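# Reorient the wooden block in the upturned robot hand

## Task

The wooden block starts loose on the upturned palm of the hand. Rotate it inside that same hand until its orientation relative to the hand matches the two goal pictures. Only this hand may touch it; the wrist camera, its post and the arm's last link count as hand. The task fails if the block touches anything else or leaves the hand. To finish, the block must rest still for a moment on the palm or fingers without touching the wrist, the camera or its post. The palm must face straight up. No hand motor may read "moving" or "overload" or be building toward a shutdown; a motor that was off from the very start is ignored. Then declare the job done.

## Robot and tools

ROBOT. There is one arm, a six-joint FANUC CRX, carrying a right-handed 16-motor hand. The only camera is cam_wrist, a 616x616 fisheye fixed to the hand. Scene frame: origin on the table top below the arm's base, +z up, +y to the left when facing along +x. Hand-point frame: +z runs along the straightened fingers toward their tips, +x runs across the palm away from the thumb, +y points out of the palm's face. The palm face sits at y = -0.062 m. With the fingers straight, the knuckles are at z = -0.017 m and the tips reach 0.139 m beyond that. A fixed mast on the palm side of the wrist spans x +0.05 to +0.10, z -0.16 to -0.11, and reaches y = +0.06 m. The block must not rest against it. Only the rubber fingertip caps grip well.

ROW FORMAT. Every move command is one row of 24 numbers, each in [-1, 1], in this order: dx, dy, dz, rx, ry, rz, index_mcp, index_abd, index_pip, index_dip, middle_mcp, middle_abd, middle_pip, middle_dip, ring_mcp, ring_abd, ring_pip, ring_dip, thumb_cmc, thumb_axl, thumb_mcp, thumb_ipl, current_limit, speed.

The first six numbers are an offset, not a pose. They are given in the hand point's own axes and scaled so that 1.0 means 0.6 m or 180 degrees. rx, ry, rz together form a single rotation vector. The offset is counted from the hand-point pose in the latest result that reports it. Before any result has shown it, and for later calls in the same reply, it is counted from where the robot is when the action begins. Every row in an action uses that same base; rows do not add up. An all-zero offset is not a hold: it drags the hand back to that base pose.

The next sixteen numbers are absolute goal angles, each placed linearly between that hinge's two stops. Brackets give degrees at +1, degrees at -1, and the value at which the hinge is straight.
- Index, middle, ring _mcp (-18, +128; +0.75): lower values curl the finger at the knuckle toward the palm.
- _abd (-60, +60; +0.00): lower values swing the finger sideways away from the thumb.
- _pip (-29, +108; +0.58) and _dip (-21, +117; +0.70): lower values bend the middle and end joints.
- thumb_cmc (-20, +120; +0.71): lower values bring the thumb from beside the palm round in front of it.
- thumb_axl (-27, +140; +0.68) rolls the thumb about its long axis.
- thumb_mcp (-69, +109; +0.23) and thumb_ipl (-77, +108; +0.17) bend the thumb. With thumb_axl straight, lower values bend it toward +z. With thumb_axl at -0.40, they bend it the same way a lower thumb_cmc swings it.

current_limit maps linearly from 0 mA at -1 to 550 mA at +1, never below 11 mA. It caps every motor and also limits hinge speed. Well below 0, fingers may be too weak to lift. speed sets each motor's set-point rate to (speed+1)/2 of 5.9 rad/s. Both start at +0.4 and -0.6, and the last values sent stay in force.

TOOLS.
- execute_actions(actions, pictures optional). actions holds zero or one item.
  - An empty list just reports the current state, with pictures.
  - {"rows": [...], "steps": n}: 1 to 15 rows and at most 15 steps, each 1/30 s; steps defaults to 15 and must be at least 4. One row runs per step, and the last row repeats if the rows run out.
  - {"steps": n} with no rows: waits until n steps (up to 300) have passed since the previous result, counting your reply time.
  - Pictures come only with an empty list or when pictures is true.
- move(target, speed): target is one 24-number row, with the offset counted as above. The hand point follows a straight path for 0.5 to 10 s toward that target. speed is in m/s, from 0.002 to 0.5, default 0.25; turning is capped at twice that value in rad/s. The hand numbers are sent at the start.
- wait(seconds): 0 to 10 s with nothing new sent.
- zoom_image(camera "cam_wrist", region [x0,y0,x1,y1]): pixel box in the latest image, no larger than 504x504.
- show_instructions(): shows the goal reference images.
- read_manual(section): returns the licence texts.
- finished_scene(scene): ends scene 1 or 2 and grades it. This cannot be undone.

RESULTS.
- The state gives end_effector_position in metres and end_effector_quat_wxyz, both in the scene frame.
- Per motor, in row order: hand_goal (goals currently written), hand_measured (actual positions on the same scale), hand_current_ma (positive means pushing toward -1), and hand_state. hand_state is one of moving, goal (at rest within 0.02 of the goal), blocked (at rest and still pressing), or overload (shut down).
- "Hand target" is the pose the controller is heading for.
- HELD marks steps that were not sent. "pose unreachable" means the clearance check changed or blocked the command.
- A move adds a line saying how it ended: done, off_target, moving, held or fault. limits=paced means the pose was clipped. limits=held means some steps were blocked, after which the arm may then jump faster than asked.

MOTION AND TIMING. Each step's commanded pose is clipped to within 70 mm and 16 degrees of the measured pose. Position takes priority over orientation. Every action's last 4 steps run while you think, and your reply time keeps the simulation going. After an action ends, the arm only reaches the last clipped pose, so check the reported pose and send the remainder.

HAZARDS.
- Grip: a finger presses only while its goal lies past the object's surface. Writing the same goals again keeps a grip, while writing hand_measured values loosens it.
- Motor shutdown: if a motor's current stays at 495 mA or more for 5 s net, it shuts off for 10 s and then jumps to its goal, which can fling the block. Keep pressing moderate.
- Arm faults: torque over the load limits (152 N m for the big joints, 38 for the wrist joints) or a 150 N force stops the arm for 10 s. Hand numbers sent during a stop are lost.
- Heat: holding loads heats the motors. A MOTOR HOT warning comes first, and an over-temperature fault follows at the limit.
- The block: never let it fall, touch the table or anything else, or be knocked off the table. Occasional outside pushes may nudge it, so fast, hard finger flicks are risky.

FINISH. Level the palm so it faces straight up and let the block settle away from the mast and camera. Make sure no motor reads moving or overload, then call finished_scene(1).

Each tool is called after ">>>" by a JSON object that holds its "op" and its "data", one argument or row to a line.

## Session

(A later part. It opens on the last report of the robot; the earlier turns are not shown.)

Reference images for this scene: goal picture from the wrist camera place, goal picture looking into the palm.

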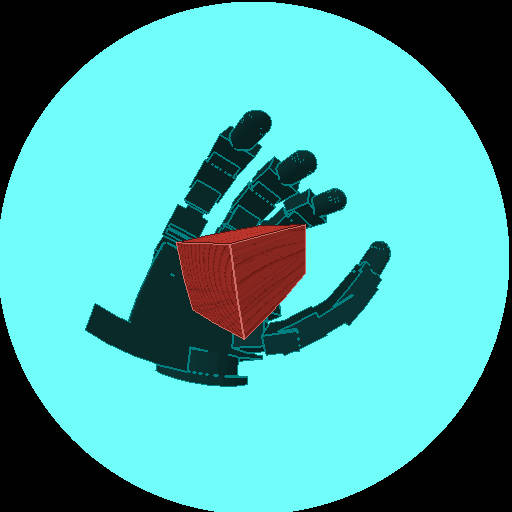

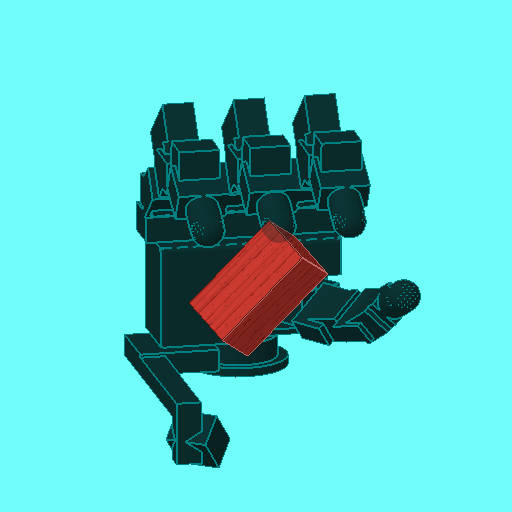

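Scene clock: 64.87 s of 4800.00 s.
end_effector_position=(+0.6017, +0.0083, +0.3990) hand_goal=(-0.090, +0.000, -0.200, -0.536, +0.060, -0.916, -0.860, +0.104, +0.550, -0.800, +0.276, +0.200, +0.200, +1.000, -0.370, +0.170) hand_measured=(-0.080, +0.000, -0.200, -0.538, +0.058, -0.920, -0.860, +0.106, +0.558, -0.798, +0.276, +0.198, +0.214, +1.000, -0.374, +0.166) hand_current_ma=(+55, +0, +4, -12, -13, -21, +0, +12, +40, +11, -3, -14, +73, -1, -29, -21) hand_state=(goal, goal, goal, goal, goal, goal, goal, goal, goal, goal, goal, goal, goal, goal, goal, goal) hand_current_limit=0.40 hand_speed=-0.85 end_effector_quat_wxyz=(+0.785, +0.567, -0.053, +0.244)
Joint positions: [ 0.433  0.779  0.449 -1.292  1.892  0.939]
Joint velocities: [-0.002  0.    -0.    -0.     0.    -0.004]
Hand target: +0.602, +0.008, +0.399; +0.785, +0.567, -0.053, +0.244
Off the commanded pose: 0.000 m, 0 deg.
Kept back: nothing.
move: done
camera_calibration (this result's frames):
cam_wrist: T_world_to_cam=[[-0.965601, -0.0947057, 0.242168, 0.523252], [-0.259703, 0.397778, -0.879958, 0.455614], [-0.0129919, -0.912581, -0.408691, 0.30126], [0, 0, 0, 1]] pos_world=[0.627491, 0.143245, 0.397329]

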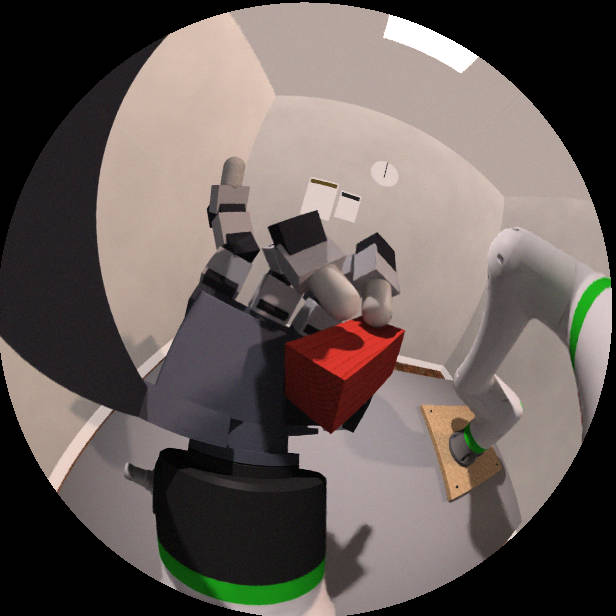

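>>> {"op": "execute_actions", "data": {
  "actions": [
    {"rows":[
[0,0,0,0,0,0, -0.10,0,-0.2,-0.536, 0.06,-0.917,-0.86,0.104, 0.55,-0.8,0.276,0.2, 0.2,1.0,-0.37,0.17, 0.4,0.0],
[0,0,0,0,0,0, -0.11,0,-0.2,-0.536, 0.06,-0.917,-0.86,0.104, 0.55,-0.8,0.276,0.2, 0.2,1.0,-0.37,0.17, 0.4,0.0],
[0,0,0,0,0,0, -0.118,0,-0.2,-0.536, 0.06,-0.917,-0.86,0.104, 0.55,-0.8,0.276,0.2, 0.2,1.0,-0.37,0.17, 0.4,0.0],
[0,0,0,0,0,0, -0.118,0,-0.2,-0.536, 0.06,-0.917,-0.86,0.104, 0.55,-0.8,0.276,0.2, 0.2,1.0,-0.37,0.17, 0.4,0.0],
[0,0,0,0,0,0, -0.118,0,-0.2,-0.536, 0.06,-0.917,-0.86,0.104, 0.55,-0.8,0.276,0.2, 0.2,1.0,-0.37,0.17, 0.4,0.0],
[0,0,0,0,0,0, -0.115,0,-0.2,-0.545, 0.06,-0.917,-0.86,0.104, 0.55,-0.8,0.276,0.2, 0.2,1.0,-0.37,0.17, 0.4,0.0],
[0,0,0,0,0,0, -0.112,0,-0.2,-0.553, 0.06,-0.917,-0.86,0.104, 0.55,-0.8,0.276,0.2, 0.2,1.0,-0.37,0.17, 0.4,0.0],
[0,0,0,0,0,0, -0.109,0,-0.2,-0.562, 0.06,-0.917,-0.86,0.104, 0.55,-0.8,0.276,0.2, 0.2,1.0,-0.37,0.17, 0.4,0.0],
[0,0,0,0,0,0, -0.106,0,-0.2,-0.571, 0.06,-0.917,-0.86,0.104, 0.55,-0.8,0.276,0.2, 0.2,1.0,-0.37,0.17, 0.4,0.0],
[0,0,0,0,0,0, -0.103,0,-0.2,-0.580, 0.06,-0.917,-0.86,0.104, 0.55,-0.8,0.276,0.2, 0.2,1.0,-0.37,0.17, 0.4,0.0],
[0,0,0,0,0,0, -0.100,0,-0.2,-0.588, 0.06,-0.917,-0.86,0.104, 0.55,-0.8,0.276,0.2, 0.2,1.0,-0.37,0.17, 0.4,0.0],
[0,0,0,0,0,0, -0.097,0,-0.2,-0.597, 0.06,-0.917,-0.86,0.104, 0.55,-0.8,0.276,0.2, 0.2,1.0,-0.37,0.17, 0.4,0.0],
[0,0,0,0,0,0, -0.094,0,-0.2,-0.606, 0.06,-0.917,-0.86,0.104, 0.55,-0.8,0.276,0.2, 0.2,1.0,-0.37,0.17, 0.4,0.0],
[0,0,0,0,0,0, -0.091,0,-0.2,-0.614, 0.06,-0.917,-0.86,0.104, 0.55,-0.8,0.276,0.2, 0.2,1.0,-0.37,0.17, 0.4,0.0],
[0,0,0,0,0,0, -0.088,0,-0.2,-0.623, 0.06,-0.917,-0.86,0.104, 0.55,-0.8,0.276,0.2, 0.2,1.0,-0.37,0.17, 0.4,0.0]
],"steps":15}
  ]
}}

>>> {"op": "execute_actions", "data": {
  "actions": [
    {"rows":[
[0,0,0,0,0,0, -0.085,0,-0.2,-0.632, 0.06,-0.917,-0.86,0.104, 0.55,-0.8,0.276,0.2, 0.2,1.0,-0.37,0.17, 0.4,0.0],
[0,0,0,0,0,0, -0.082,0,-0.2,-0.640, 0.06,-0.917,-0.86,0.104, 0.55,-0.8,0.276,0.2, 0.2,1.0,-0.37,0.17, 0.4,0.0],
[0,0,0,0,0,0, -0.079,0,-0.2,-0.649, 0.06,-0.917,-0.86,0.104, 0.55,-0.8,0.276,0.2, 0.2,1.0,-0.37,0.17, 0.4,0.0],
[0,0,0,0,0,0, -0.076,0,-0.2,-0.658, 0.06,-0.917,-0.86,0.104, 0.55,-0.8,0.276,0.2, 0.2,1.0,-0.37,0.17, 0.4,0.0],
[0,0,0,0,0,0, -0.073,0,-0.2,-0.666, 0.06,-0.917,-0.86,0.104, 0.55,-0.8,0.276,0.2, 0.2,1.0,-0.37,0.17, 0.4,0.0],
[0,0,0,0,0,0, -0.070,0,-0.2,-0.675, 0.06,-0.917,-0.86,0.104, 0.55,-0.8,0.276,0.2, 0.2,1.0,-0.37,0.17, 0.4,0.0],
[0,0,0,0,0,0, -0.067,0,-0.2,-0.684, 0.06,-0.917,-0.86,0.104, 0.55,-0.8,0.276,0.2, 0.2,1.0,-0.37,0.17, 0.4,0.0],
[0,0,0,0,0,0, -0.064,0,-0.2,-0.693, 0.06,-0.917,-0.86,0.104, 0.55,-0.8,0.276,0.2, 0.2,1.0,-0.37,0.17, 0.4,0.0],
[0,0,0,0,0,0, -0.061,0,-0.2,-0.701, 0.06,-0.917,-0.86,0.104, 0.55,-0.8,0.276,0.2, 0.2,1.0,-0.37,0.17, 0.4,0.0],
[0,0,0,0,0,0, -0.058,0,-0.2,-0.710, 0.06,-0.917,-0.86,0.104, 0.55,-0.8,0.276,0.2, 0.2,1.0,-0.37,0.17, 0.4,0.0]
],"steps":14}
  ]
}}

>>> {"op": "wait", "data": {
  "seconds": 0.2
}}

>>> {"op": "zoom_image", "data": {
  "camera": "cam_wrist",
  "region": [200, 200, 440, 440]
}}

Scene clock: 67.37 s of 4800.00 s.
end_effector_position=(+0.6017, +0.0083, +0.3990) hand_goal=(-0.100, +0.000, -0.200, -0.588, +0.060, -0.916, -0.860, +0.104, +0.550, -0.800, +0.276, +0.200, +0.200, +1.000, -0.370, +0.170) hand_measured=(-0.090, +0.000, -0.190, -0.554, +0.058, -0.920, -0.860, +0.106, +0.558, -0.798, +0.276, +0.198, +0.216, +1.000, -0.374, +0.166) hand_current_ma=(+69, +0, +63, +117, -13, -21, +0, +12, +40, +11, -3, -14, +94, +0, -29, -21) hand_state=(moving, goal, moving, moving, goal, goal, goal, goal, goal, goal, goal, goal, moving, goal, goal, goal) hand_current_limit=0.40 hand_speed=0.00 end_effector_quat_wxyz=(+0.785, +0.567, -0.053, +0.244)
Joint positions: [ 0.433  0.779  0.449 -1.292  1.892  0.939]
Joint velocities: [-0.002 -0.     0.     0.     0.    -0.   ]
Steps of this call (steps 1 to 64: nothing new was sent; steps 65 to 75: the first 11 steps of this action). Readings (end_effector_position | what the end effector reports):
65: (+0.6017, +0.0083, +0.3990) | hand_goal=(-0.100, +0.000, -0.200, -0.536, +0.060, -0.916, -0.860, +0.104, +0.550, -0.800, +0.276, +0.200, +0.200, +1.000, -0.370, +0.170) hand_measured=(-0.080, +0.000, -0.200, -0.538, +0.058, -0.920, -0.860, +0.106, +0.558, -0.798, +0.276, +0.198, +0.214, +1.000, -0.374, +0.166) hand_current_ma=(+55, +0, +4, -12, -13, -21, +0, +12, +40, +11, -3, -14, +73, -1, -29, -21) hand_state=(moving, goal, goal, goal, goal, goal, goal, goal, goal, goal, goal, goal, goal, goal, goal, goal) hand_current_limit=0.40 hand_speed=0.00
66: (+0.6017, +0.0083, +0.3990) | hand_goal=(-0.110, +0.000, -0.200, -0.536, +0.060, -0.916, -0.860, +0.104, +0.550, -0.800, +0.276, +0.200, +0.200, +1.000, -0.370, +0.170) hand_measured=(-0.082, +0.000, -0.200, -0.538, +0.058, -0.920, -0.860, +0.106, +0.558, -0.798, +0.276, +0.198, +0.214, +1.000, -0.374, +0.166) hand_current_ma=(+99, +0, +5, -10, -13, -21, +0, +12, +40, +11, -3, -14, +73, -1, -29, -21) hand_state=(moving, goal, goal, goal, goal, goal, goal, goal, goal, goal, goal, goal, goal, goal, goal, goal) hand_current_limit=0.40 hand_speed=0.00
68: (+0.6017, +0.0083, +0.3990) | hand_goal=(-0.118, +0.000, -0.200, -0.536, +0.060, -0.916, -0.860, +0.104, +0.550, -0.800, +0.276, +0.200, +0.200, +1.000, -0.370, +0.170) hand_measured=(-0.086, +0.000, -0.196, -0.538, +0.058, -0.920, -0.860, +0.106, +0.558, -0.798, +0.276, +0.198, +0.214, +1.000, -0.374, +0.166) hand_current_ma=(+154, +0, +23, -2, -13, -21, +0, +12, +40, +11, -3, -14, +74, -1, -29, -20) hand_state=(moving, goal, moving, goal, goal, goal, goal, goal, goal, goal, goal, goal, goal, goal, goal, goal) hand_current_limit=0.40 hand_speed=0.00
72: (+0.6017, +0.0083, +0.3990) | hand_goal=(-0.108, +0.000, -0.200, -0.562, +0.060, -0.916, -0.860, +0.104, +0.550, -0.800, +0.276, +0.200, +0.200, +1.000, -0.370, +0.170) hand_measured=(-0.090, +0.000, -0.194, -0.540, +0.058, -0.920, -0.860, +0.106, +0.558, -0.798, +0.276, +0.198, +0.214, +1.000, -0.374, +0.166) hand_current_ma=(+128, +0, +35, +58, -13, -21, +0, +12, +40, +11, -3, -14, +77, -1, -29, -21) hand_state=(moving, goal, moving, moving, goal, goal, goal, goal, goal, goal, goal, goal, goal, goal, goal, goal) hand_current_limit=0.40 hand_speed=0.00
75: the state above

Scene clock: 67.83 s of 4800.00 s.
end_effector_position=(+0.6017, +0.0083, +0.3990) hand_goal=(-0.058, +0.000, -0.200, -0.710, +0.060, -0.916, -0.860, +0.104, +0.550, -0.800, +0.276, +0.200, +0.200, +1.000, -0.370, +0.170) hand_measured=(-0.052, +0.000, -0.184, -0.668, +0.058, -0.920, -0.860, +0.106, +0.558, -0.798, +0.276, +0.198, +0.228, +1.000, -0.374, +0.166) hand_current_ma=(+69, +0, +81, +142, -13, -21, +0, +12, +40, +11, -3, -14, +150, +0, -25, -21) hand_state=(moving, goal, goal, moving, goal, goal, goal, goal, goal, goal, goal, goal, blocked, goal, goal, goal) hand_current_limit=0.40 hand_speed=0.00 end_effector_quat_wxyz=(+0.785, +0.567, -0.053, +0.244)
Joint positions: [ 0.433  0.779  0.449 -1.292  1.892  0.939]
Joint velocities: [ 0.     0.    -0.     0.     0.     0.001]
Off your previous action's commanded pose: 0.000 m, 0 deg at its last step (step 4 of this call).
Steps of this call (steps 1 to 4: the last 4 steps of your previous action; steps 5 to 14: the first 10 steps of this action, its rows measured from where the robot was after step 4). Readings (end_effector_position | what the end effector reports):
4: (+0.6017, +0.0083, +0.3990) | hand_goal=(-0.088, +0.000, -0.200, -0.622, +0.060, -0.916, -0.860, +0.104, +0.550, -0.800, +0.276, +0.200, +0.200, +1.000, -0.370, +0.170) hand_measured=(-0.082, +0.000, -0.186, -0.582, +0.058, -0.920, -0.860, +0.106, +0.558, -0.798, +0.276, +0.198, +0.222, +1.000, -0.374, +0.166) hand_current_ma=(+58, +0, +73, +137, -13, -21, +0, +12, +40, +11, -3, -14, +125, +0, -29, -21) hand_state=(moving, goal, goal, moving, goal, goal, goal, goal, goal, goal, goal, goal, moving, goal, goal, goal) hand_current_limit=0.40 hand_speed=0.00
5: (+0.6017, +0.0083, +0.3990) | hand_goal=(-0.084, +0.000, -0.200, -0.632, +0.060, -0.916, -0.860, +0.104, +0.550, -0.800, +0.276, +0.200, +0.200, +1.000, -0.370, +0.170) hand_measured=(-0.080, +0.000, -0.186, -0.590, +0.058, -0.920, -0.860, +0.106, +0.558, -0.798, +0.276, +0.198, +0.224, +1.000, -0.374, +0.166) hand_current_ma=(+59, +0, +72, +138, -13, -21, +0, +12, +40, +11, -3, -14, +133, +0, -29, -21) hand_state=(moving, goal, goal, moving, goal, goal, goal, goal, goal, goal, goal, goal, moving, goal, goal, goal) hand_current_limit=0.40 hand_speed=0.00
6: (+0.6017, +0.0083, +0.3990) | hand_goal=(-0.082, +0.000, -0.200, -0.640, +0.060, -0.916, -0.860, +0.104, +0.550, -0.800, +0.276, +0.200, +0.200, +1.000, -0.370, +0.170) hand_measured=(-0.078, +0.000, -0.186, -0.598, +0.058, -0.920, -0.860, +0.106, +0.558, -0.798, +0.276, +0.198, +0.224, +1.000, -0.374, +0.166) hand_current_ma=(+58, +0, +74, +144, -13, -21, +0, +12, +40, +11, -3, -14, +134, +0, -29, -21) hand_state=(moving, goal, goal, moving, goal, goal, goal, goal, goal, goal, goal, goal, moving, goal, goal, goal) hand_current_limit=0.40 hand_speed=0.00
8: (+0.6017, +0.0083, +0.3990) | hand_goal=(-0.076, +0.000, -0.200, -0.658, +0.060, -0.916, -0.860, +0.104, +0.550, -0.800, +0.276, +0.200, +0.200, +1.000, -0.370, +0.170) hand_measured=(-0.070, +0.000, -0.186, -0.616, +0.058, -0.920, -0.860, +0.106, +0.558, -0.798, +0.276, +0.198, +0.226, +1.000, -0.374, +0.166) hand_current_ma=(+61, +0, +76, +142, -13, -21, +0, +12, +40, +11, -3, -14, +139, +0, -29, -21) hand_state=(moving, goal, goal, moving, goal, goal, goal, goal, goal, goal, goal, goal, blocked, goal, goal, goal) hand_current_limit=0.40 hand_speed=0.00
12: (+0.6017, +0.0083, +0.3990) | hand_goal=(-0.064, +0.000, -0.200, -0.692, +0.060, -0.916, -0.860, +0.104, +0.550, -0.800, +0.276, +0.200, +0.200, +1.000, -0.370, +0.170) hand_measured=(-0.058, +0.000, -0.184, -0.650, +0.058, -0.920, -0.860, +0.106, +0.558, -0.798, +0.276, +0.198, +0.228, +1.000, -0.374, +0.166) hand_current_ma=(+66, +0, +80, +147, -13, -21, +0, +12, +40, +11, -3, -14, +147, +0, -29, -21) hand_state=(moving, goal, goal, moving, goal, goal, goal, goal, goal, goal, goal, goal, blocked, goal, goal, goal) hand_current_limit=0.40 hand_speed=0.00
14: the state above

Scene clock: 68.17 s of 4800.00 s.
end_effector_position=(+0.6017, +0.0083, +0.3990) hand_goal=(-0.058, +0.000, -0.200, -0.710, +0.060, -0.916, -0.860, +0.104, +0.550, -0.800, +0.276, +0.200, +0.200, +1.000, -0.370, +0.170) hand_measured=(-0.044, +0.000, -0.184, -0.688, +0.058, -0.920, -0.860, +0.106, +0.558, -0.798, +0.276, +0.198, +0.230, +1.000, -0.374, +0.166) hand_current_ma=(+78, +0, +83, +131, -13, -21, +0, +12, +40, +11, -3, -14, +152, +0, -20, -21) hand_state=(goal, goal, goal, blocked, goal, goal, goal, goal, goal, goal, goal, goal, blocked, goal, goal, goal) hand_current_limit=0.40 hand_speed=0.00 end_effector_quat_wxyz=(+0.785, +0.567, -0.053, +0.244)
Joint positions: [ 0.433  0.779  0.449 -1.292  1.892  0.939]
Joint velocities: [-0.  0. -0.  0.  0. -0.]
Hand target: +0.602, +0.008, +0.399; +0.785, +0.567, -0.053, +0.244
Off the commanded pose: 0.000 m, 0 deg.
Kept back: nothing.
Steps of this call (steps 1 to 4: the last 4 steps of your previous action; steps 5 to 10: nothing new was sent). Readings (end_effector_position | what the end effector reports):
1: (+0.6017, +0.0083, +0.3990) | hand_goal=(-0.058, +0.000, -0.200, -0.710, +0.060, -0.916, -0.860, +0.104, +0.550, -0.800, +0.276, +0.200, +0.200, +1.000, -0.370, +0.170) hand_measured=(-0.048, +0.000, -0.184, -0.676, +0.058, -0.920, -0.860, +0.106, +0.558, -0.798, +0.276, +0.198, +0.228, +1.000, -0.374, +0.166) hand_current_ma=(+73, +0, +82, +144, -13, -21, +0, +12, +40, +11, -3, -14, +150, +0, -23, -21) hand_state=(moving, goal, goal, moving, goal, goal, goal, goal, goal, goal, goal, goal, blocked, goal, goal, goal) hand_current_limit=0.40 hand_speed=0.00
2: (+0.6017, +0.0083, +0.3990) | hand_goal=(-0.058, +0.000, -0.200, -0.710, +0.060, -0.916, -0.860, +0.104, +0.550, -0.800, +0.276, +0.200, +0.200, +1.000, -0.370, +0.170) hand_measured=(-0.046, +0.000, -0.184, -0.684, +0.058, -0.920, -0.860, +0.106, +0.558, -0.798, +0.276, +0.198, +0.230, +1.000, -0.374, +0.166) hand_current_ma=(+80, +0, +83, +128, -13, -21, +0, +12, +40, +11, -3, -14, +152, +0, -20, -20) hand_state=(moving, goal, goal, moving, goal, goal, goal, goal, goal, goal, goal, goal, blocked, goal, goal, goal) hand_current_limit=0.40 hand_speed=0.00
4: (+0.6017, +0.0083, +0.3990) | hand_goal=(-0.058, +0.000, -0.200, -0.710, +0.060, -0.916, -0.860, +0.104, +0.550, -0.800, +0.276, +0.200, +0.200, +1.000, -0.370, +0.170) hand_measured=(-0.044, +0.000, -0.184, -0.688, +0.058, -0.920, -0.860, +0.106, +0.558, -0.798, +0.276, +0.198, +0.230, +1.000, -0.374, +0.166) hand_current_ma=(+78, +0, +83, +130, -13, -21, +0, +12, +40, +11, -3, -14, +153, +0, -19, -21) hand_state=(goal, goal, goal, moving, goal, goal, goal, goal, goal, goal, goal, goal, blocked, goal, goal, goal) hand_current_limit=0.40 hand_speed=0.00
8: (+0.6017, +0.0083, +0.3990) | hand_goal=(-0.058, +0.000, -0.200, -0.710, +0.060, -0.916, -0.860, +0.104, +0.550, -0.800, +0.276, +0.200, +0.200, +1.000, -0.370, +0.170) hand_measured=(-0.044, +0.000, -0.184, -0.688, +0.058, -0.920, -0.860, +0.106, +0.558, -0.798, +0.276, +0.198, +0.230, +1.000, -0.374, +0.166) hand_current_ma=(+78, +0, +83, +131, -13, -21, +0, +12, +40, +11, -3, -14, +152, +0, -20, -21) hand_state=(goal, goal, goal, blocked, goal, goal, goal, goal, goal, goal, goal, goal, blocked, goal, goal, goal) hand_current_limit=0.40 hand_speed=0.00
10: the state above
camera_calibration (this result's frames):
cam_wrist: T_world_to_cam=[[-0.965601, -0.0947058, 0.242167, 0.523252], [-0.259703, 0.397778, -0.879959, 0.455614], [-0.0129918, -0.912581, -0.40869, 0.30126], [0, 0, 0, 1]] pos_world=[0.627491, 0.143245, 0.397328]

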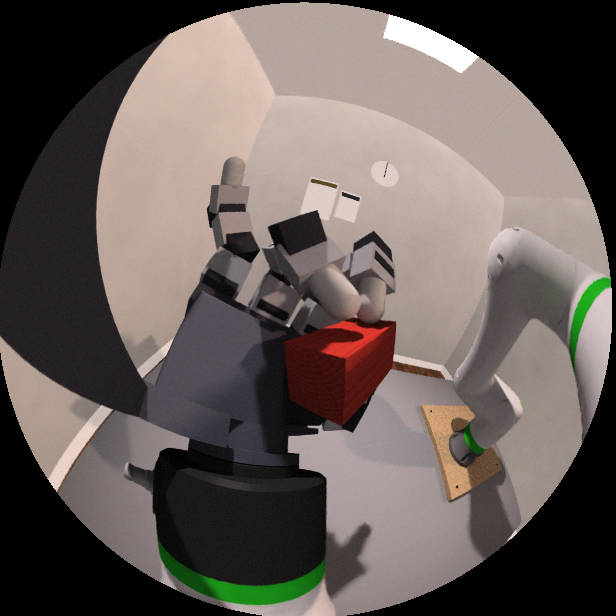

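Region (200, 200, 440, 440) of cam_wrist's 616x616 image, scaled by 2.100, with more detail than that image has.

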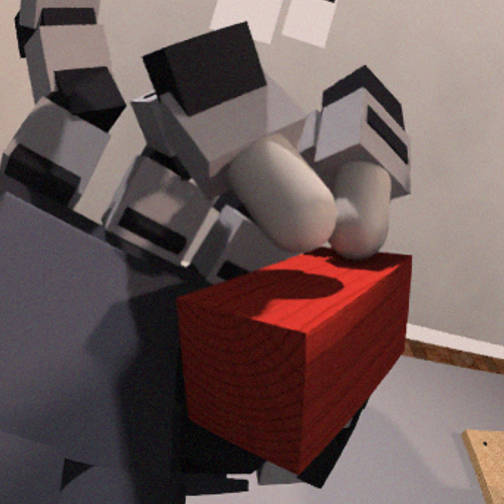

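>>> {"op": "move", "data": {
  "target": [0,0,0,0,0,0, 0.02,0,-0.2,-0.71, 0.1,-0.917,-0.86,0.104, 0.55,-0.8,0.276,0.2, 0.07,1.0,-0.37,0.17, 0.4,-0.92]
}}

>>> {"op": "zoom_image", "data": {
  "camera": "cam_wrist",
  "region": [200, 200, 440, 440]
}}

Scene clock: 69.70 s of 4800.00 s.
end_effector_position=(+0.6017, +0.0083, +0.3990) hand_goal=(+0.020, +0.000, -0.200, -0.710, +0.100, -0.916, -0.860, +0.104, +0.550, -0.800, +0.276, +0.200, +0.070, +1.000, -0.370, +0.170) hand_measured=(+0.030, +0.000, -0.190, -0.702, +0.098, -0.920, -0.860, +0.106, +0.558, -0.798, +0.276, +0.198, +0.146, +1.000, -0.372, +0.166) hand_current_ma=(+55, +0, +55, +46, -10, -21, +0, +12, +40, +11, -3, -14, +385, +0, -11, -20) hand_state=(goal, goal, goal, goal, goal, goal, goal, goal, goal, goal, goal, goal, blocked, goal, goal, goal) hand_current_limit=0.40 hand_speed=-0.92 end_effector_quat_wxyz=(+0.785, +0.567, -0.053, +0.244)
Joint positions: [ 0.433  0.779  0.449 -1.292  1.892  0.939]
Joint velocities: [ 0.003  0.    -0.    -0.     0.    -0.001]
Hand target: +0.602, +0.008, +0.399; +0.785, +0.567, -0.053, +0.244
Off the commanded pose: 0.000 m, 0 deg.
Kept back: nothing.
move: done
camera_calibration (this result's frames):
cam_wrist: T_world_to_cam=[[-0.965601, -0.0947057, 0.242167, 0.523252], [-0.259702, 0.397778, -0.879959, 0.455614], [-0.0129917, -0.912581, -0.40869, 0.30126], [0, 0, 0, 1]] pos_world=[0.627491, 0.143245, 0.397329]

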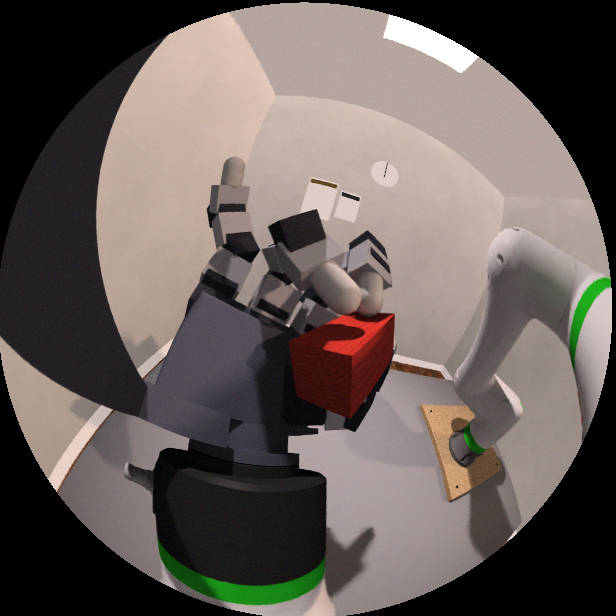

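Region (200, 200, 440, 440) of cam_wrist's 616x616 image, scaled by 2.100, with more detail than that image has.

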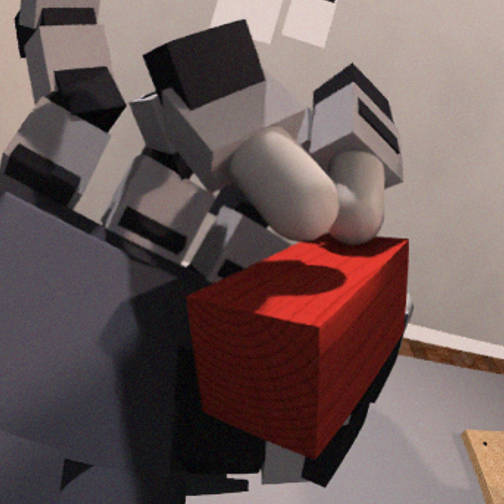

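>>> {"op": "move", "data": {
  "target": [0,0,0,0,0,0, 0.075,0,-0.2,-0.71, 0.13,-0.917,-0.86,0.104, 0.55,-0.8,0.276,0.2, 0.07,1.0,-0.37,0.17, 0.4,-0.92]
}}

>>> {"op": "zoom_image", "data": {
  "camera": "cam_wrist",
  "region": [200, 200, 440, 440]
}}

Scene clock: 71.03 s of 4800.00 s.
end_effector_position=(+0.6017, +0.0083, +0.3990) hand_goal=(+0.076, +0.000, -0.200, -0.710, +0.130, -0.916, -0.860, +0.104, +0.550, -0.800, +0.276, +0.200, +0.070, +1.000, -0.370, +0.170) hand_measured=(+0.078, +0.000, -0.194, -0.704, +0.128, -0.920, -0.860, +0.106, +0.558, -0.798, +0.276, +0.198, +0.110, +1.000, -0.372, +0.166) hand_current_ma=(+9, +0, +32, +31, -9, -21, +0, +12, +40, +11, -3, -14, +210, +0, -11, -20) hand_state=(goal, goal, goal, goal, goal, goal, goal, goal, goal, goal, goal, goal, blocked, goal, goal, goal) hand_current_limit=0.40 hand_speed=-0.92 end_effector_quat_wxyz=(+0.785, +0.567, -0.053, +0.244)
Joint positions: [ 0.433  0.779  0.449 -1.292  1.892  0.939]
Joint velocities: [ 0.  0. -0. -0. -0. -0.]
Hand target: +0.602, +0.008, +0.399; +0.785, +0.567, -0.053, +0.244
Off the commanded pose: 0.000 m, 0 deg.
Kept back: nothing.
move: done
camera_calibration (this result's frames):
cam_wrist: T_world_to_cam=[[-0.965601, -0.0947059, 0.242167, 0.523252], [-0.259703, 0.397778, -0.879959, 0.455614], [-0.0129916, -0.912581, -0.40869, 0.30126], [0, 0, 0, 1]] pos_world=[0.627491, 0.143245, 0.397329]

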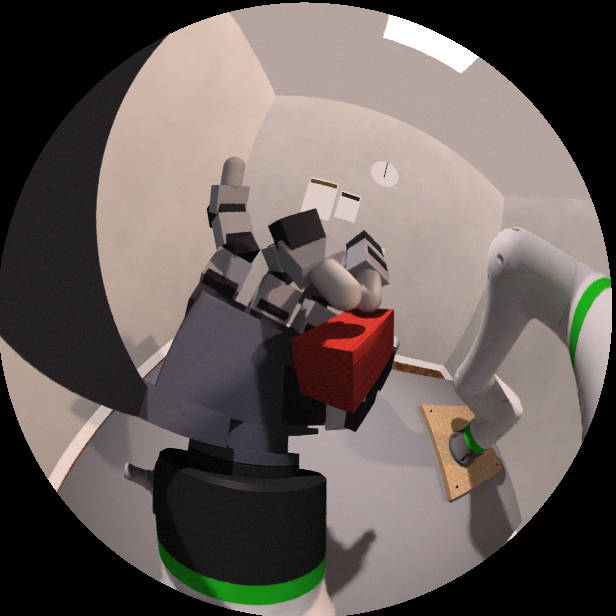

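Region (200, 200, 440, 440) of cam_wrist's 616x616 image, scaled by 2.100, with more detail than that image has.

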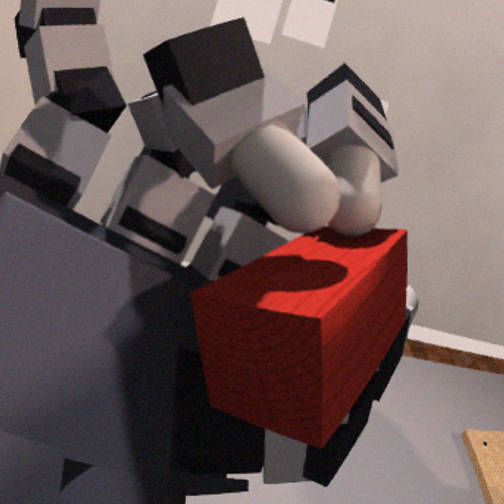

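>>> {"op": "move", "data": {
  "target": [0,0,0,0,0,0, 0.075,0,-0.2,-0.71, 0.13,-0.817,-0.821,-0.109, 0.55,-0.8,0.276,0.2, 0.07,1.0,-0.37,0.17, 0.4,-0.5]
}}

>>> {"op": "move", "data": {
  "target": [0,0,0,0,0,0, 0.075,0,-0.2,-0.71, 0.025,-0.817,-0.821,-0.109, 0.55,-0.8,0.276,0.2, 0.07,1.0,-0.37,0.17, 0.4,-0.88]
}}

Scene clock: 72.87 s of 4800.00 s.
end_effector_position=(+0.6017, +0.0083, +0.3990) hand_goal=(+0.076, +0.000, -0.200, -0.710, +0.130, -0.816, -0.820, -0.108, +0.550, -0.800, +0.276, +0.200, +0.070, +1.000, -0.370, +0.170) hand_measured=(+0.078, +0.000, -0.194, -0.704, +0.128, -0.820, -0.828, -0.106, +0.558, -0.798, +0.276, +0.198, +0.110, +1.000, -0.372, +0.166) hand_current_ma=(+9, +0, +32, +31, -8, -20, -41, +12, +40, +11, -3, -14, +210, +0, -11, -20) hand_state=(goal, goal, goal, goal, goal, goal, goal, goal, goal, goal, goal, goal, blocked, goal, goal, goal) hand_current_limit=0.40 hand_speed=-0.50 end_effector_quat_wxyz=(+0.785, +0.567, -0.053, +0.244)
Joint positions: [ 0.433  0.779  0.449 -1.292  1.892  0.939]
Joint velocities: [-0.001 -0.    -0.    -0.    -0.     0.001]
Hand target: +0.602, +0.008, +0.399; +0.785, +0.567, -0.053, +0.244
Off the commanded pose: 0.000 m, 0 deg.
Kept back: nothing.
move: done
camera_calibration (this result's frames):
cam_wrist: T_world_to_cam=[[-0.965601, -0.0947059, 0.242167, 0.523252], [-0.259703, 0.397778, -0.879959, 0.455614], [-0.0129916, -0.912581, -0.408691, 0.30126], [0, 0, 0, 1]] pos_world=[0.62749, 0.143246, 0.397329]

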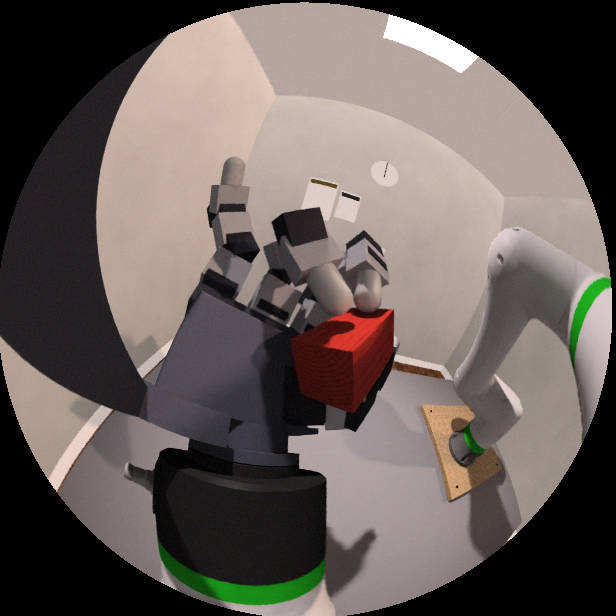

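Scene clock: 73.47 s of 4800.00 s.
end_effector_position=(+0.6017, +0.0083, +0.3990) hand_goal=(+0.076, +0.000, -0.200, -0.710, +0.026, -0.816, -0.820, -0.108, +0.550, -0.800, +0.276, +0.200, +0.070, +1.000, -0.370, +0.170) hand_measured=(+0.078, +0.000, -0.194, -0.704, +0.034, -0.820, -0.826, -0.106, +0.558, -0.798, +0.276, +0.198, +0.110, +1.000, -0.372, +0.166) hand_current_ma=(+9, +0, +30, +31, +45, -20, -36, +10, +40, +11, -3, -14, +210, +0, -11, -20) hand_state=(goal, goal, goal, goal, goal, goal, goal, goal, goal, goal, goal, goal, blocked, goal, goal, goal) hand_current_limit=0.40 hand_speed=-0.88 end_effector_quat_wxyz=(+0.785, +0.567, -0.053, +0.244)
Joint positions: [ 0.433  0.779  0.449 -1.292  1.892  0.939]
Joint velocities: [ 0.001 -0.     0.    -0.    -0.    -0.   ]
Hand target: +0.602, +0.008, +0.399; +0.785, +0.567, -0.053, +0.244
Off the commanded pose: 0.000 m, 0 deg.
Kept back: nothing.
move: done
camera_calibration (this result's frames):
cam_wrist: T_world_to_cam=[[-0.965601, -0.0947057, 0.242167, 0.523252], [-0.259702, 0.397778, -0.879959, 0.455614], [-0.0129917, -0.912581, -0.40869, 0.30126], [0, 0, 0, 1]] pos_world=[0.62749, 0.143245, 0.397329]

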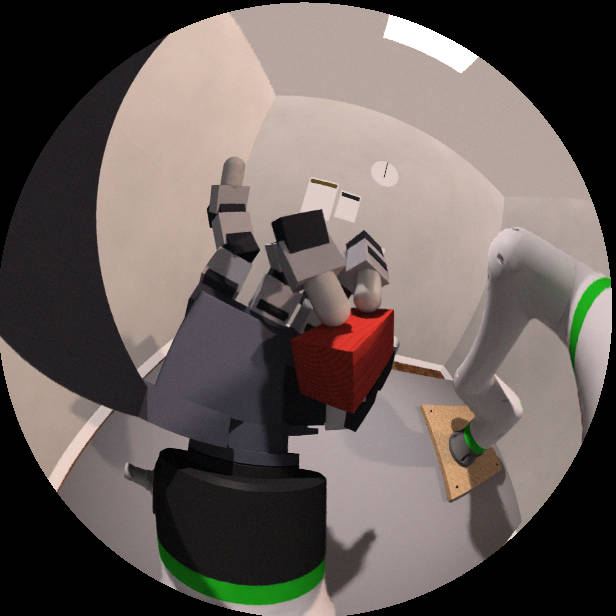

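>>> {"op": "execute_actions", "data": {
  "actions": [
    {"rows":[
[0,0,0,0,0,0, 0.075,0,-0.2,-0.71, 0.015,-0.817,-0.826,-0.109, 0.55,-0.8,0.276,0.2, 0.07,1.0,-0.37,0.17, 0.4,0.0],
[0,0,0,0,0,0, 0.075,0,-0.2,-0.71, 0.006,-0.817,-0.826,-0.109, 0.55,-0.8,0.276,0.2, 0.07,1.0,-0.37,0.17, 0.4,0.0],
[0,0,0,0,0,0, 0.075,0,-0.2,-0.71, 0.000,-0.817,-0.826,-0.109, 0.55,-0.8,0.276,0.2, 0.07,1.0,-0.37,0.17, 0.4,0.0],
[0,0,0,0,0,0, 0.075,0,-0.2,-0.71, 0.000,-0.817,-0.826,-0.109, 0.55,-0.8,0.276,0.2, 0.07,1.0,-0.37,0.17, 0.4,0.0],
[0,0,0,0,0,0, 0.075,0,-0.2,-0.71, -0.002,-0.826,-0.831,-0.090, 0.55,-0.8,0.276,0.2, 0.07,1.0,-0.37,0.17, 0.4,0.0],
[0,0,0,0,0,0, 0.075,0,-0.2,-0.71, -0.004,-0.835,-0.835,-0.070, 0.55,-0.8,0.276,0.2, 0.07,1.0,-0.37,0.17, 0.4,0.0],
[0,0,0,0,0,0, 0.075,0,-0.2,-0.71, -0.006,-0.844,-0.840,-0.051, 0.55,-0.8,0.276,0.2, 0.07,1.0,-0.37,0.17, 0.4,0.0],
[0,0,0,0,0,0, 0.075,0,-0.2,-0.71, -0.008,-0.853,-0.845,-0.032, 0.55,-0.8,0.276,0.2, 0.07,1.0,-0.37,0.17, 0.4,0.0],
[0,0,0,0,0,0, 0.075,0,-0.2,-0.71, -0.010,-0.862,-0.850,-0.012, 0.55,-0.8,0.276,0.2, 0.07,1.0,-0.37,0.17, 0.4,0.0],
[0,0,0,0,0,0, 0.075,0,-0.2,-0.71, -0.012,-0.872,-0.854,0.007, 0.55,-0.8,0.276,0.2, 0.07,1.0,-0.37,0.17, 0.4,0.0],
[0,0,0,0,0,0, 0.075,0,-0.2,-0.71, -0.014,-0.881,-0.859,0.027, 0.55,-0.8,0.276,0.2, 0.07,1.0,-0.37,0.17, 0.4,0.0],
[0,0,0,0,0,0, 0.075,0,-0.2,-0.71, -0.016,-0.890,-0.864,0.046, 0.55,-0.8,0.276,0.2, 0.07,1.0,-0.37,0.17, 0.4,0.0],
[0,0,0,0,0,0, 0.075,0,-0.2,-0.71, -0.018,-0.899,-0.869,0.065, 0.55,-0.8,0.276,0.2, 0.07,1.0,-0.37,0.17, 0.4,0.0],
[0,0,0,0,0,0, 0.075,0,-0.2,-0.71, -0.020,-0.908,-0.873,0.085, 0.55,-0.8,0.276,0.2, 0.07,1.0,-0.37,0.17, 0.4,0.0],
[0,0,0,0,0,0, 0.075,0,-0.2,-0.71, -0.022,-0.917,-0.878,0.104, 0.55,-0.8,0.276,0.2, 0.07,1.0,-0.37,0.17, 0.4,0.0]
],"steps":15}
  ]
}}

>>> {"op": "wait", "data": {
  "seconds": 0.3
}}

>>> {"op": "zoom_image", "data": {
  "camera": "cam_wrist",
  "region": [200, 200, 440, 440]
}}

Scene clock: 74.27 s of 4800.00 s.
end_effector_position=(+0.6017, +0.0083, +0.3990) hand_goal=(+0.076, +0.000, -0.200, -0.710, -0.014, -0.880, -0.858, +0.028, +0.550, -0.800, +0.276, +0.200, +0.070, +1.000, -0.370, +0.170) hand_measured=(+0.078, +0.000, -0.194, -0.704, +0.018, -0.860, -0.844, -0.022, +0.558, -0.798, +0.276, +0.198, +0.110, +1.000, -0.372, +0.166) hand_current_ma=(+9, +0, +30, +31, +144, +13, +27, -62, +40, +11, -3, -14, +206, +0, -11, -20) hand_state=(goal, goal, goal, goal, moving, moving, moving, moving, goal, goal, goal, goal, blocked, goal, goal, goal) hand_current_limit=0.40 hand_speed=0.00 end_effector_quat_wxyz=(+0.785, +0.567, -0.053, +0.244)
Joint positions: [ 0.433  0.779  0.449 -1.292  1.892  0.939]
Joint velocities: [ 0.     0.    -0.     0.     0.     0.001]
Steps of this call (steps 1 to 13: nothing new was sent; steps 14 to 24: the first 11 steps of this action). Readings (end_effector_position | what the end effector reports):
14: (+0.6017, +0.0083, +0.3990) | hand_goal=(+0.076, +0.000, -0.200, -0.710, +0.016, -0.816, -0.826, -0.108, +0.550, -0.800, +0.276, +0.200, +0.070, +1.000, -0.370, +0.170) hand_measured=(+0.078, +0.000, -0.194, -0.704, +0.034, -0.820, -0.826, -0.106, +0.558, -0.798, +0.276, +0.198, +0.110, +1.000, -0.372, +0.166) hand_current_ma=(+9, +0, +30, +31, +45, -20, -36, +10, +40, +11, -3, -14, +210, +0, -11, -20) hand_state=(goal, goal, goal, goal, moving, goal, moving, goal, goal, goal, goal, goal, blocked, goal, goal, goal) hand_current_limit=0.40 hand_speed=0.00
15: (+0.6017, +0.0083, +0.3990) | hand_goal=(+0.076, +0.000, -0.200, -0.710, +0.006, -0.816, -0.826, -0.108, +0.550, -0.800, +0.276, +0.200, +0.070, +1.000, -0.370, +0.170) hand_measured=(+0.078, +0.000, -0.194, -0.704, +0.034, -0.820, -0.826, -0.106, +0.558, -0.798, +0.276, +0.198, +0.110, +1.000, -0.372, +0.166) hand_current_ma=(+9, +0, +30, +31, +83, -20, +5, +9, +40, +11, -3, -14, +210, +0, -11, -20) hand_state=(goal, goal, goal, goal, moving, goal, moving, goal, goal, goal, goal, goal, blocked, goal, goal, goal) hand_current_limit=0.40 hand_speed=0.00
17: (+0.6017, +0.0083, +0.3990) | hand_goal=(+0.076, +0.000, -0.200, -0.710, +0.000, -0.816, -0.826, -0.108, +0.550, -0.800, +0.276, +0.200, +0.070, +1.000, -0.370, +0.170) hand_measured=(+0.078, +0.000, -0.194, -0.704, +0.030, -0.820, -0.826, -0.106, +0.558, -0.798, +0.276, +0.198, +0.110, +1.000, -0.372, +0.166) hand_current_ma=(+9, +0, +30, +31, +169, -20, +0, +10, +40, +11, -3, -14, +210, +0, -11, -20) hand_state=(goal, goal, goal, goal, moving, goal, goal, goal, goal, goal, goal, goal, blocked, goal, goal, goal) hand_current_limit=0.40 hand_speed=0.00
21: (+0.6017, +0.0083, +0.3990) | hand_goal=(+0.076, +0.000, -0.200, -0.710, -0.008, -0.852, -0.844, -0.032, +0.550, -0.800, +0.276, +0.200, +0.070, +1.000, -0.370, +0.170) hand_measured=(+0.078, +0.000, -0.194, -0.704, +0.024, -0.834, -0.830, -0.078, +0.558, -0.798, +0.276, +0.198, +0.110, +1.000, -0.372, +0.166) hand_current_ma=(+9, +0, +30, +31, +150, +4, +32, -53, +40, +11, -3, -14, +204, +0, -11, -20) hand_state=(goal, goal, goal, goal, moving, moving, moving, moving, goal, goal, goal, goal, blocked, goal, goal, goal) hand_current_limit=0.40 hand_speed=0.00
24: the state above

Scene clock: 74.70 s of 4800.00 s.
end_effector_position=(+0.6017, +0.0083, +0.3990) hand_goal=(+0.076, +0.000, -0.200, -0.710, -0.022, -0.916, -0.878, +0.104, +0.550, -0.800, +0.276, +0.200, +0.070, +1.000, -0.370, +0.170) hand_measured=(+0.078, +0.000, -0.194, -0.704, -0.004, -0.914, -0.876, +0.098, +0.558, -0.798, +0.276, +0.198, +0.110, +1.000, -0.372, +0.166) hand_current_ma=(+9, +0, +30, +31, +94, +8, +13, -29, +40, +11, -3, -14, +206, +0, -11, -20) hand_state=(goal, goal, goal, goal, goal, goal, goal, goal, goal, goal, goal, goal, blocked, goal, goal, goal) hand_current_limit=0.40 hand_speed=0.00 end_effector_quat_wxyz=(+0.785, +0.567, -0.053, +0.244)
Joint positions: [ 0.433  0.779  0.449 -1.292  1.892  0.939]
Joint velocities: [ 0.001  0.    -0.    -0.    -0.     0.   ]
Hand target: +0.602, +0.008, +0.399; +0.785, +0.567, -0.053, +0.244
Off the commanded pose: 0.000 m, 0 deg.
Kept back: nothing.
Steps of this call (steps 1 to 4: the last 4 steps of your previous action; steps 5 to 13: nothing new was sent). Readings (end_effector_position | what the end effector reports):
1: (+0.6017, +0.0083, +0.3990) | hand_goal=(+0.076, +0.000, -0.200, -0.710, -0.016, -0.890, -0.864, +0.046, +0.550, -0.800, +0.276, +0.200, +0.070, +1.000, -0.370, +0.170) hand_measured=(+0.078, +0.000, -0.194, -0.704, +0.014, -0.870, -0.850, -0.004, +0.558, -0.798, +0.276, +0.198, +0.110, +1.000, -0.372, +0.166) hand_current_ma=(+9, +0, +30, +31, +132, +11, +20, -62, +40, +11, -3, -14, +206, +0, -11, -20) hand_state=(goal, goal, goal, goal, moving, moving, moving, moving, goal, goal, goal, goal, blocked, goal, goal, goal) hand_current_limit=0.40 hand_speed=0.00
2: (+0.6017, +0.0083, +0.3990) | hand_goal=(+0.076, +0.000, -0.200, -0.710, -0.018, -0.898, -0.868, +0.066, +0.550, -0.800, +0.276, +0.200, +0.070, +1.000, -0.370, +0.170) hand_measured=(+0.078, +0.000, -0.194, -0.704, +0.010, -0.878, -0.854, +0.016, +0.558, -0.798, +0.276, +0.198, +0.110, +1.000, -0.372, +0.166) hand_current_ma=(+9, +0, +30, +31, +126, +15, +22, -58, +40, +11, -3, -14, +206, +0, -11, -20) hand_state=(goal, goal, goal, goal, moving, moving, moving, moving, goal, goal, goal, goal, blocked, goal, goal, goal) hand_current_limit=0.40 hand_speed=0.00
4: (+0.6017, +0.0083, +0.3990) | hand_goal=(+0.076, +0.000, -0.200, -0.710, -0.022, -0.916, -0.878, +0.104, +0.550, -0.800, +0.276, +0.200, +0.070, +1.000, -0.370, +0.170) hand_measured=(+0.078, +0.000, -0.194, -0.704, +0.004, -0.896, -0.864, +0.054, +0.558, -0.798, +0.276, +0.198, +0.110, +1.000, -0.372, +0.166) hand_current_ma=(+9, +0, +30, +31, +103, +18, +17, -56, +40, +11, -3, -14, +206, +0, -11, -20) hand_state=(goal, goal, goal, goal, moving, moving, moving, moving, goal, goal, goal, goal, blocked, goal, goal, goal) hand_current_limit=0.40 hand_speed=0.00
8: (+0.6017, +0.0083, +0.3990) | hand_goal=(+0.076, +0.000, -0.200, -0.710, -0.022, -0.916, -0.878, +0.104, +0.550, -0.800, +0.276, +0.200, +0.070, +1.000, -0.370, +0.170) hand_measured=(+0.078, +0.000, -0.194, -0.704, -0.004, -0.914, -0.876, +0.098, +0.558, -0.798, +0.276, +0.198, +0.110, +1.000, -0.372, +0.166) hand_current_ma=(+9, +0, +30, +31, +94, +7, +12, -28, +40, +11, -3, -14, +206, +0, -11, -20) hand_state=(goal, goal, goal, goal, goal, moving, goal, moving, goal, goal, goal, goal, blocked, goal, goal, goal) hand_current_limit=0.40 hand_speed=0.00
13: the state above
camera_calibration (this result's frames):
cam_wrist: T_world_to_cam=[[-0.965601, -0.0947057, 0.242167, 0.523252], [-0.259703, 0.397778, -0.879959, 0.455614], [-0.0129918, -0.912581, -0.40869, 0.30126], [0, 0, 0, 1]] pos_world=[0.627491, 0.143245, 0.397329]

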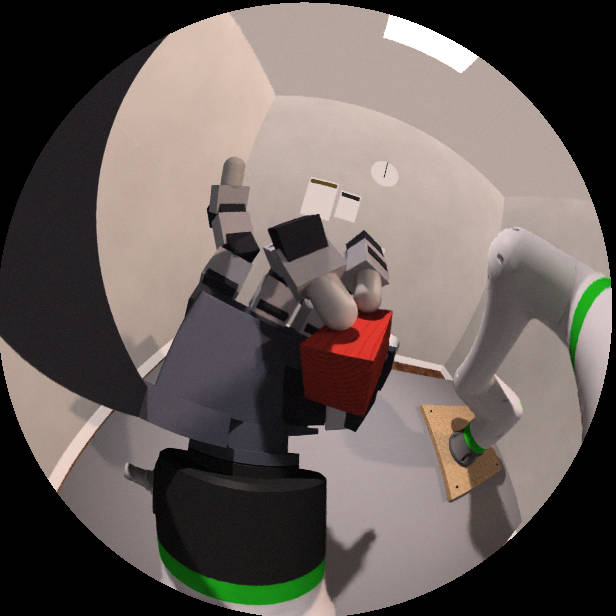

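Region (200, 200, 440, 440) of cam_wrist's 616x616 image, scaled by 2.100, with more detail than that image has.

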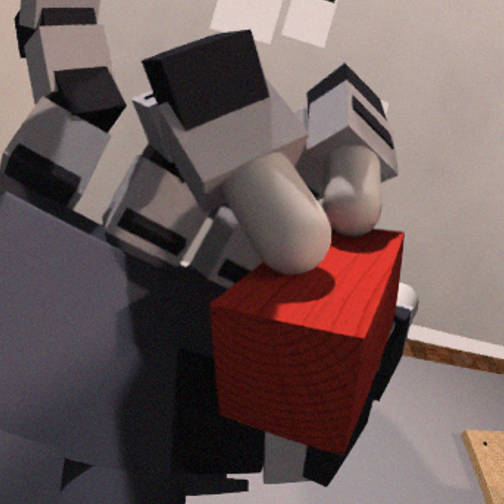

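>>> {"op": "move", "data": {
  "target": [0,0,0,0.1172,0,-0.12, 0.065,0,-0.2,-0.71, -0.035,-0.917,-0.878,0.104, 0.55,-0.8,0.276,0.2, 0.07,1.0,-0.37,0.17, 0.4,-0.8],
  "speed": 0.1
}}

>>> {"op": "zoom_image", "data": {
  "camera": "cam_wrist",
  "region": [260, 270, 430, 440]
}}

Scene clock: 78.27 s of 4800.00 s.
end_effector_position=(+0.6016, +0.0084, +0.3990) hand_goal=(+0.066, +0.000, -0.200, -0.710, -0.034, -0.916, -0.878, +0.104, +0.550, -0.800, +0.276, +0.200, +0.070, +1.000, -0.370, +0.170) hand_measured=(+0.076, +0.000, -0.194, -0.704, -0.006, -0.916, -0.876, +0.100, +0.558, -0.798, +0.276, +0.198, +0.110, +1.000, -0.372, +0.166) hand_current_ma=(+59, +0, +30, +31, +147, -1, +13, -24, +44, +10, +0, -13, +206, +0, -20, -20) hand_state=(goal, goal, goal, goal, blocked, goal, goal, goal, goal, goal, goal, goal, blocked, goal, goal, goal) hand_current_limit=0.40 hand_speed=-0.80 end_effector_quat_wxyz=(+0.700, +0.700, +0.098, +0.099)
Joint positions: [ 0.452  0.593  0.352 -1.616  1.744  1.33 ]
Joint velocities: [-0.    -0.001 -0.    -0.002 -0.     0.005]
Hand target: +0.602, +0.008, +0.399; +0.700, +0.700, +0.099, +0.099
Off the commanded pose: 0.000 m, 0 deg.
Kept back: nothing.
move: done
camera_calibration (this result's frames):
cam_wrist: T_world_to_cam=[[-0.762993, -0.203074, 0.61368, 0.253978], [-0.598321, 0.581183, -0.551578, 0.526713], [-0.244649, -0.788028, -0.564942, 0.501944], [0, 0, 0, 1]] pos_world=[0.631727, 0.141006, 0.418231]

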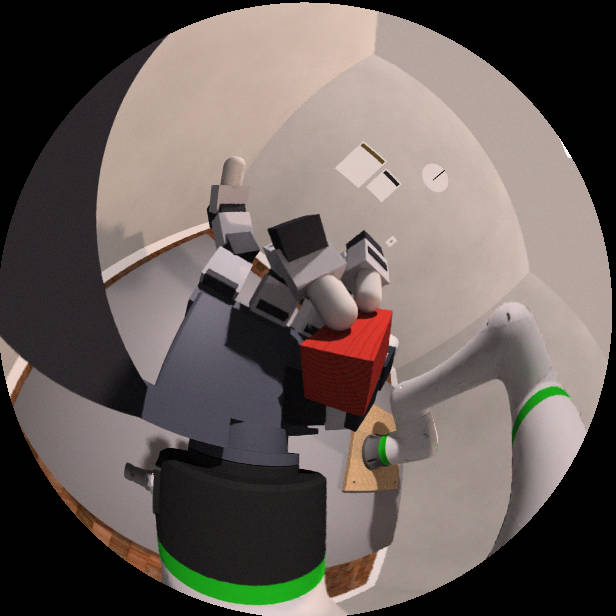

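Region (260, 270, 430, 440) of cam_wrist's 616x616 image, scaled by 2.965, with more detail than that image has.

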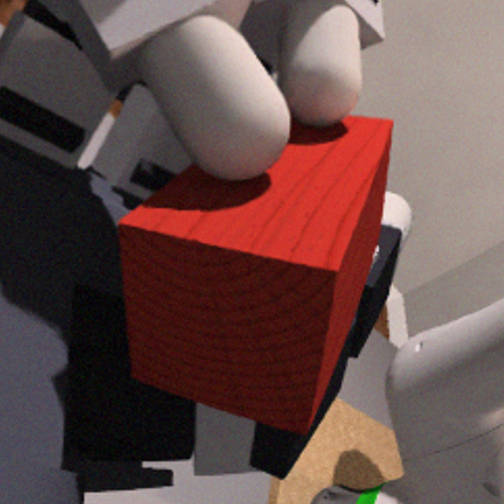

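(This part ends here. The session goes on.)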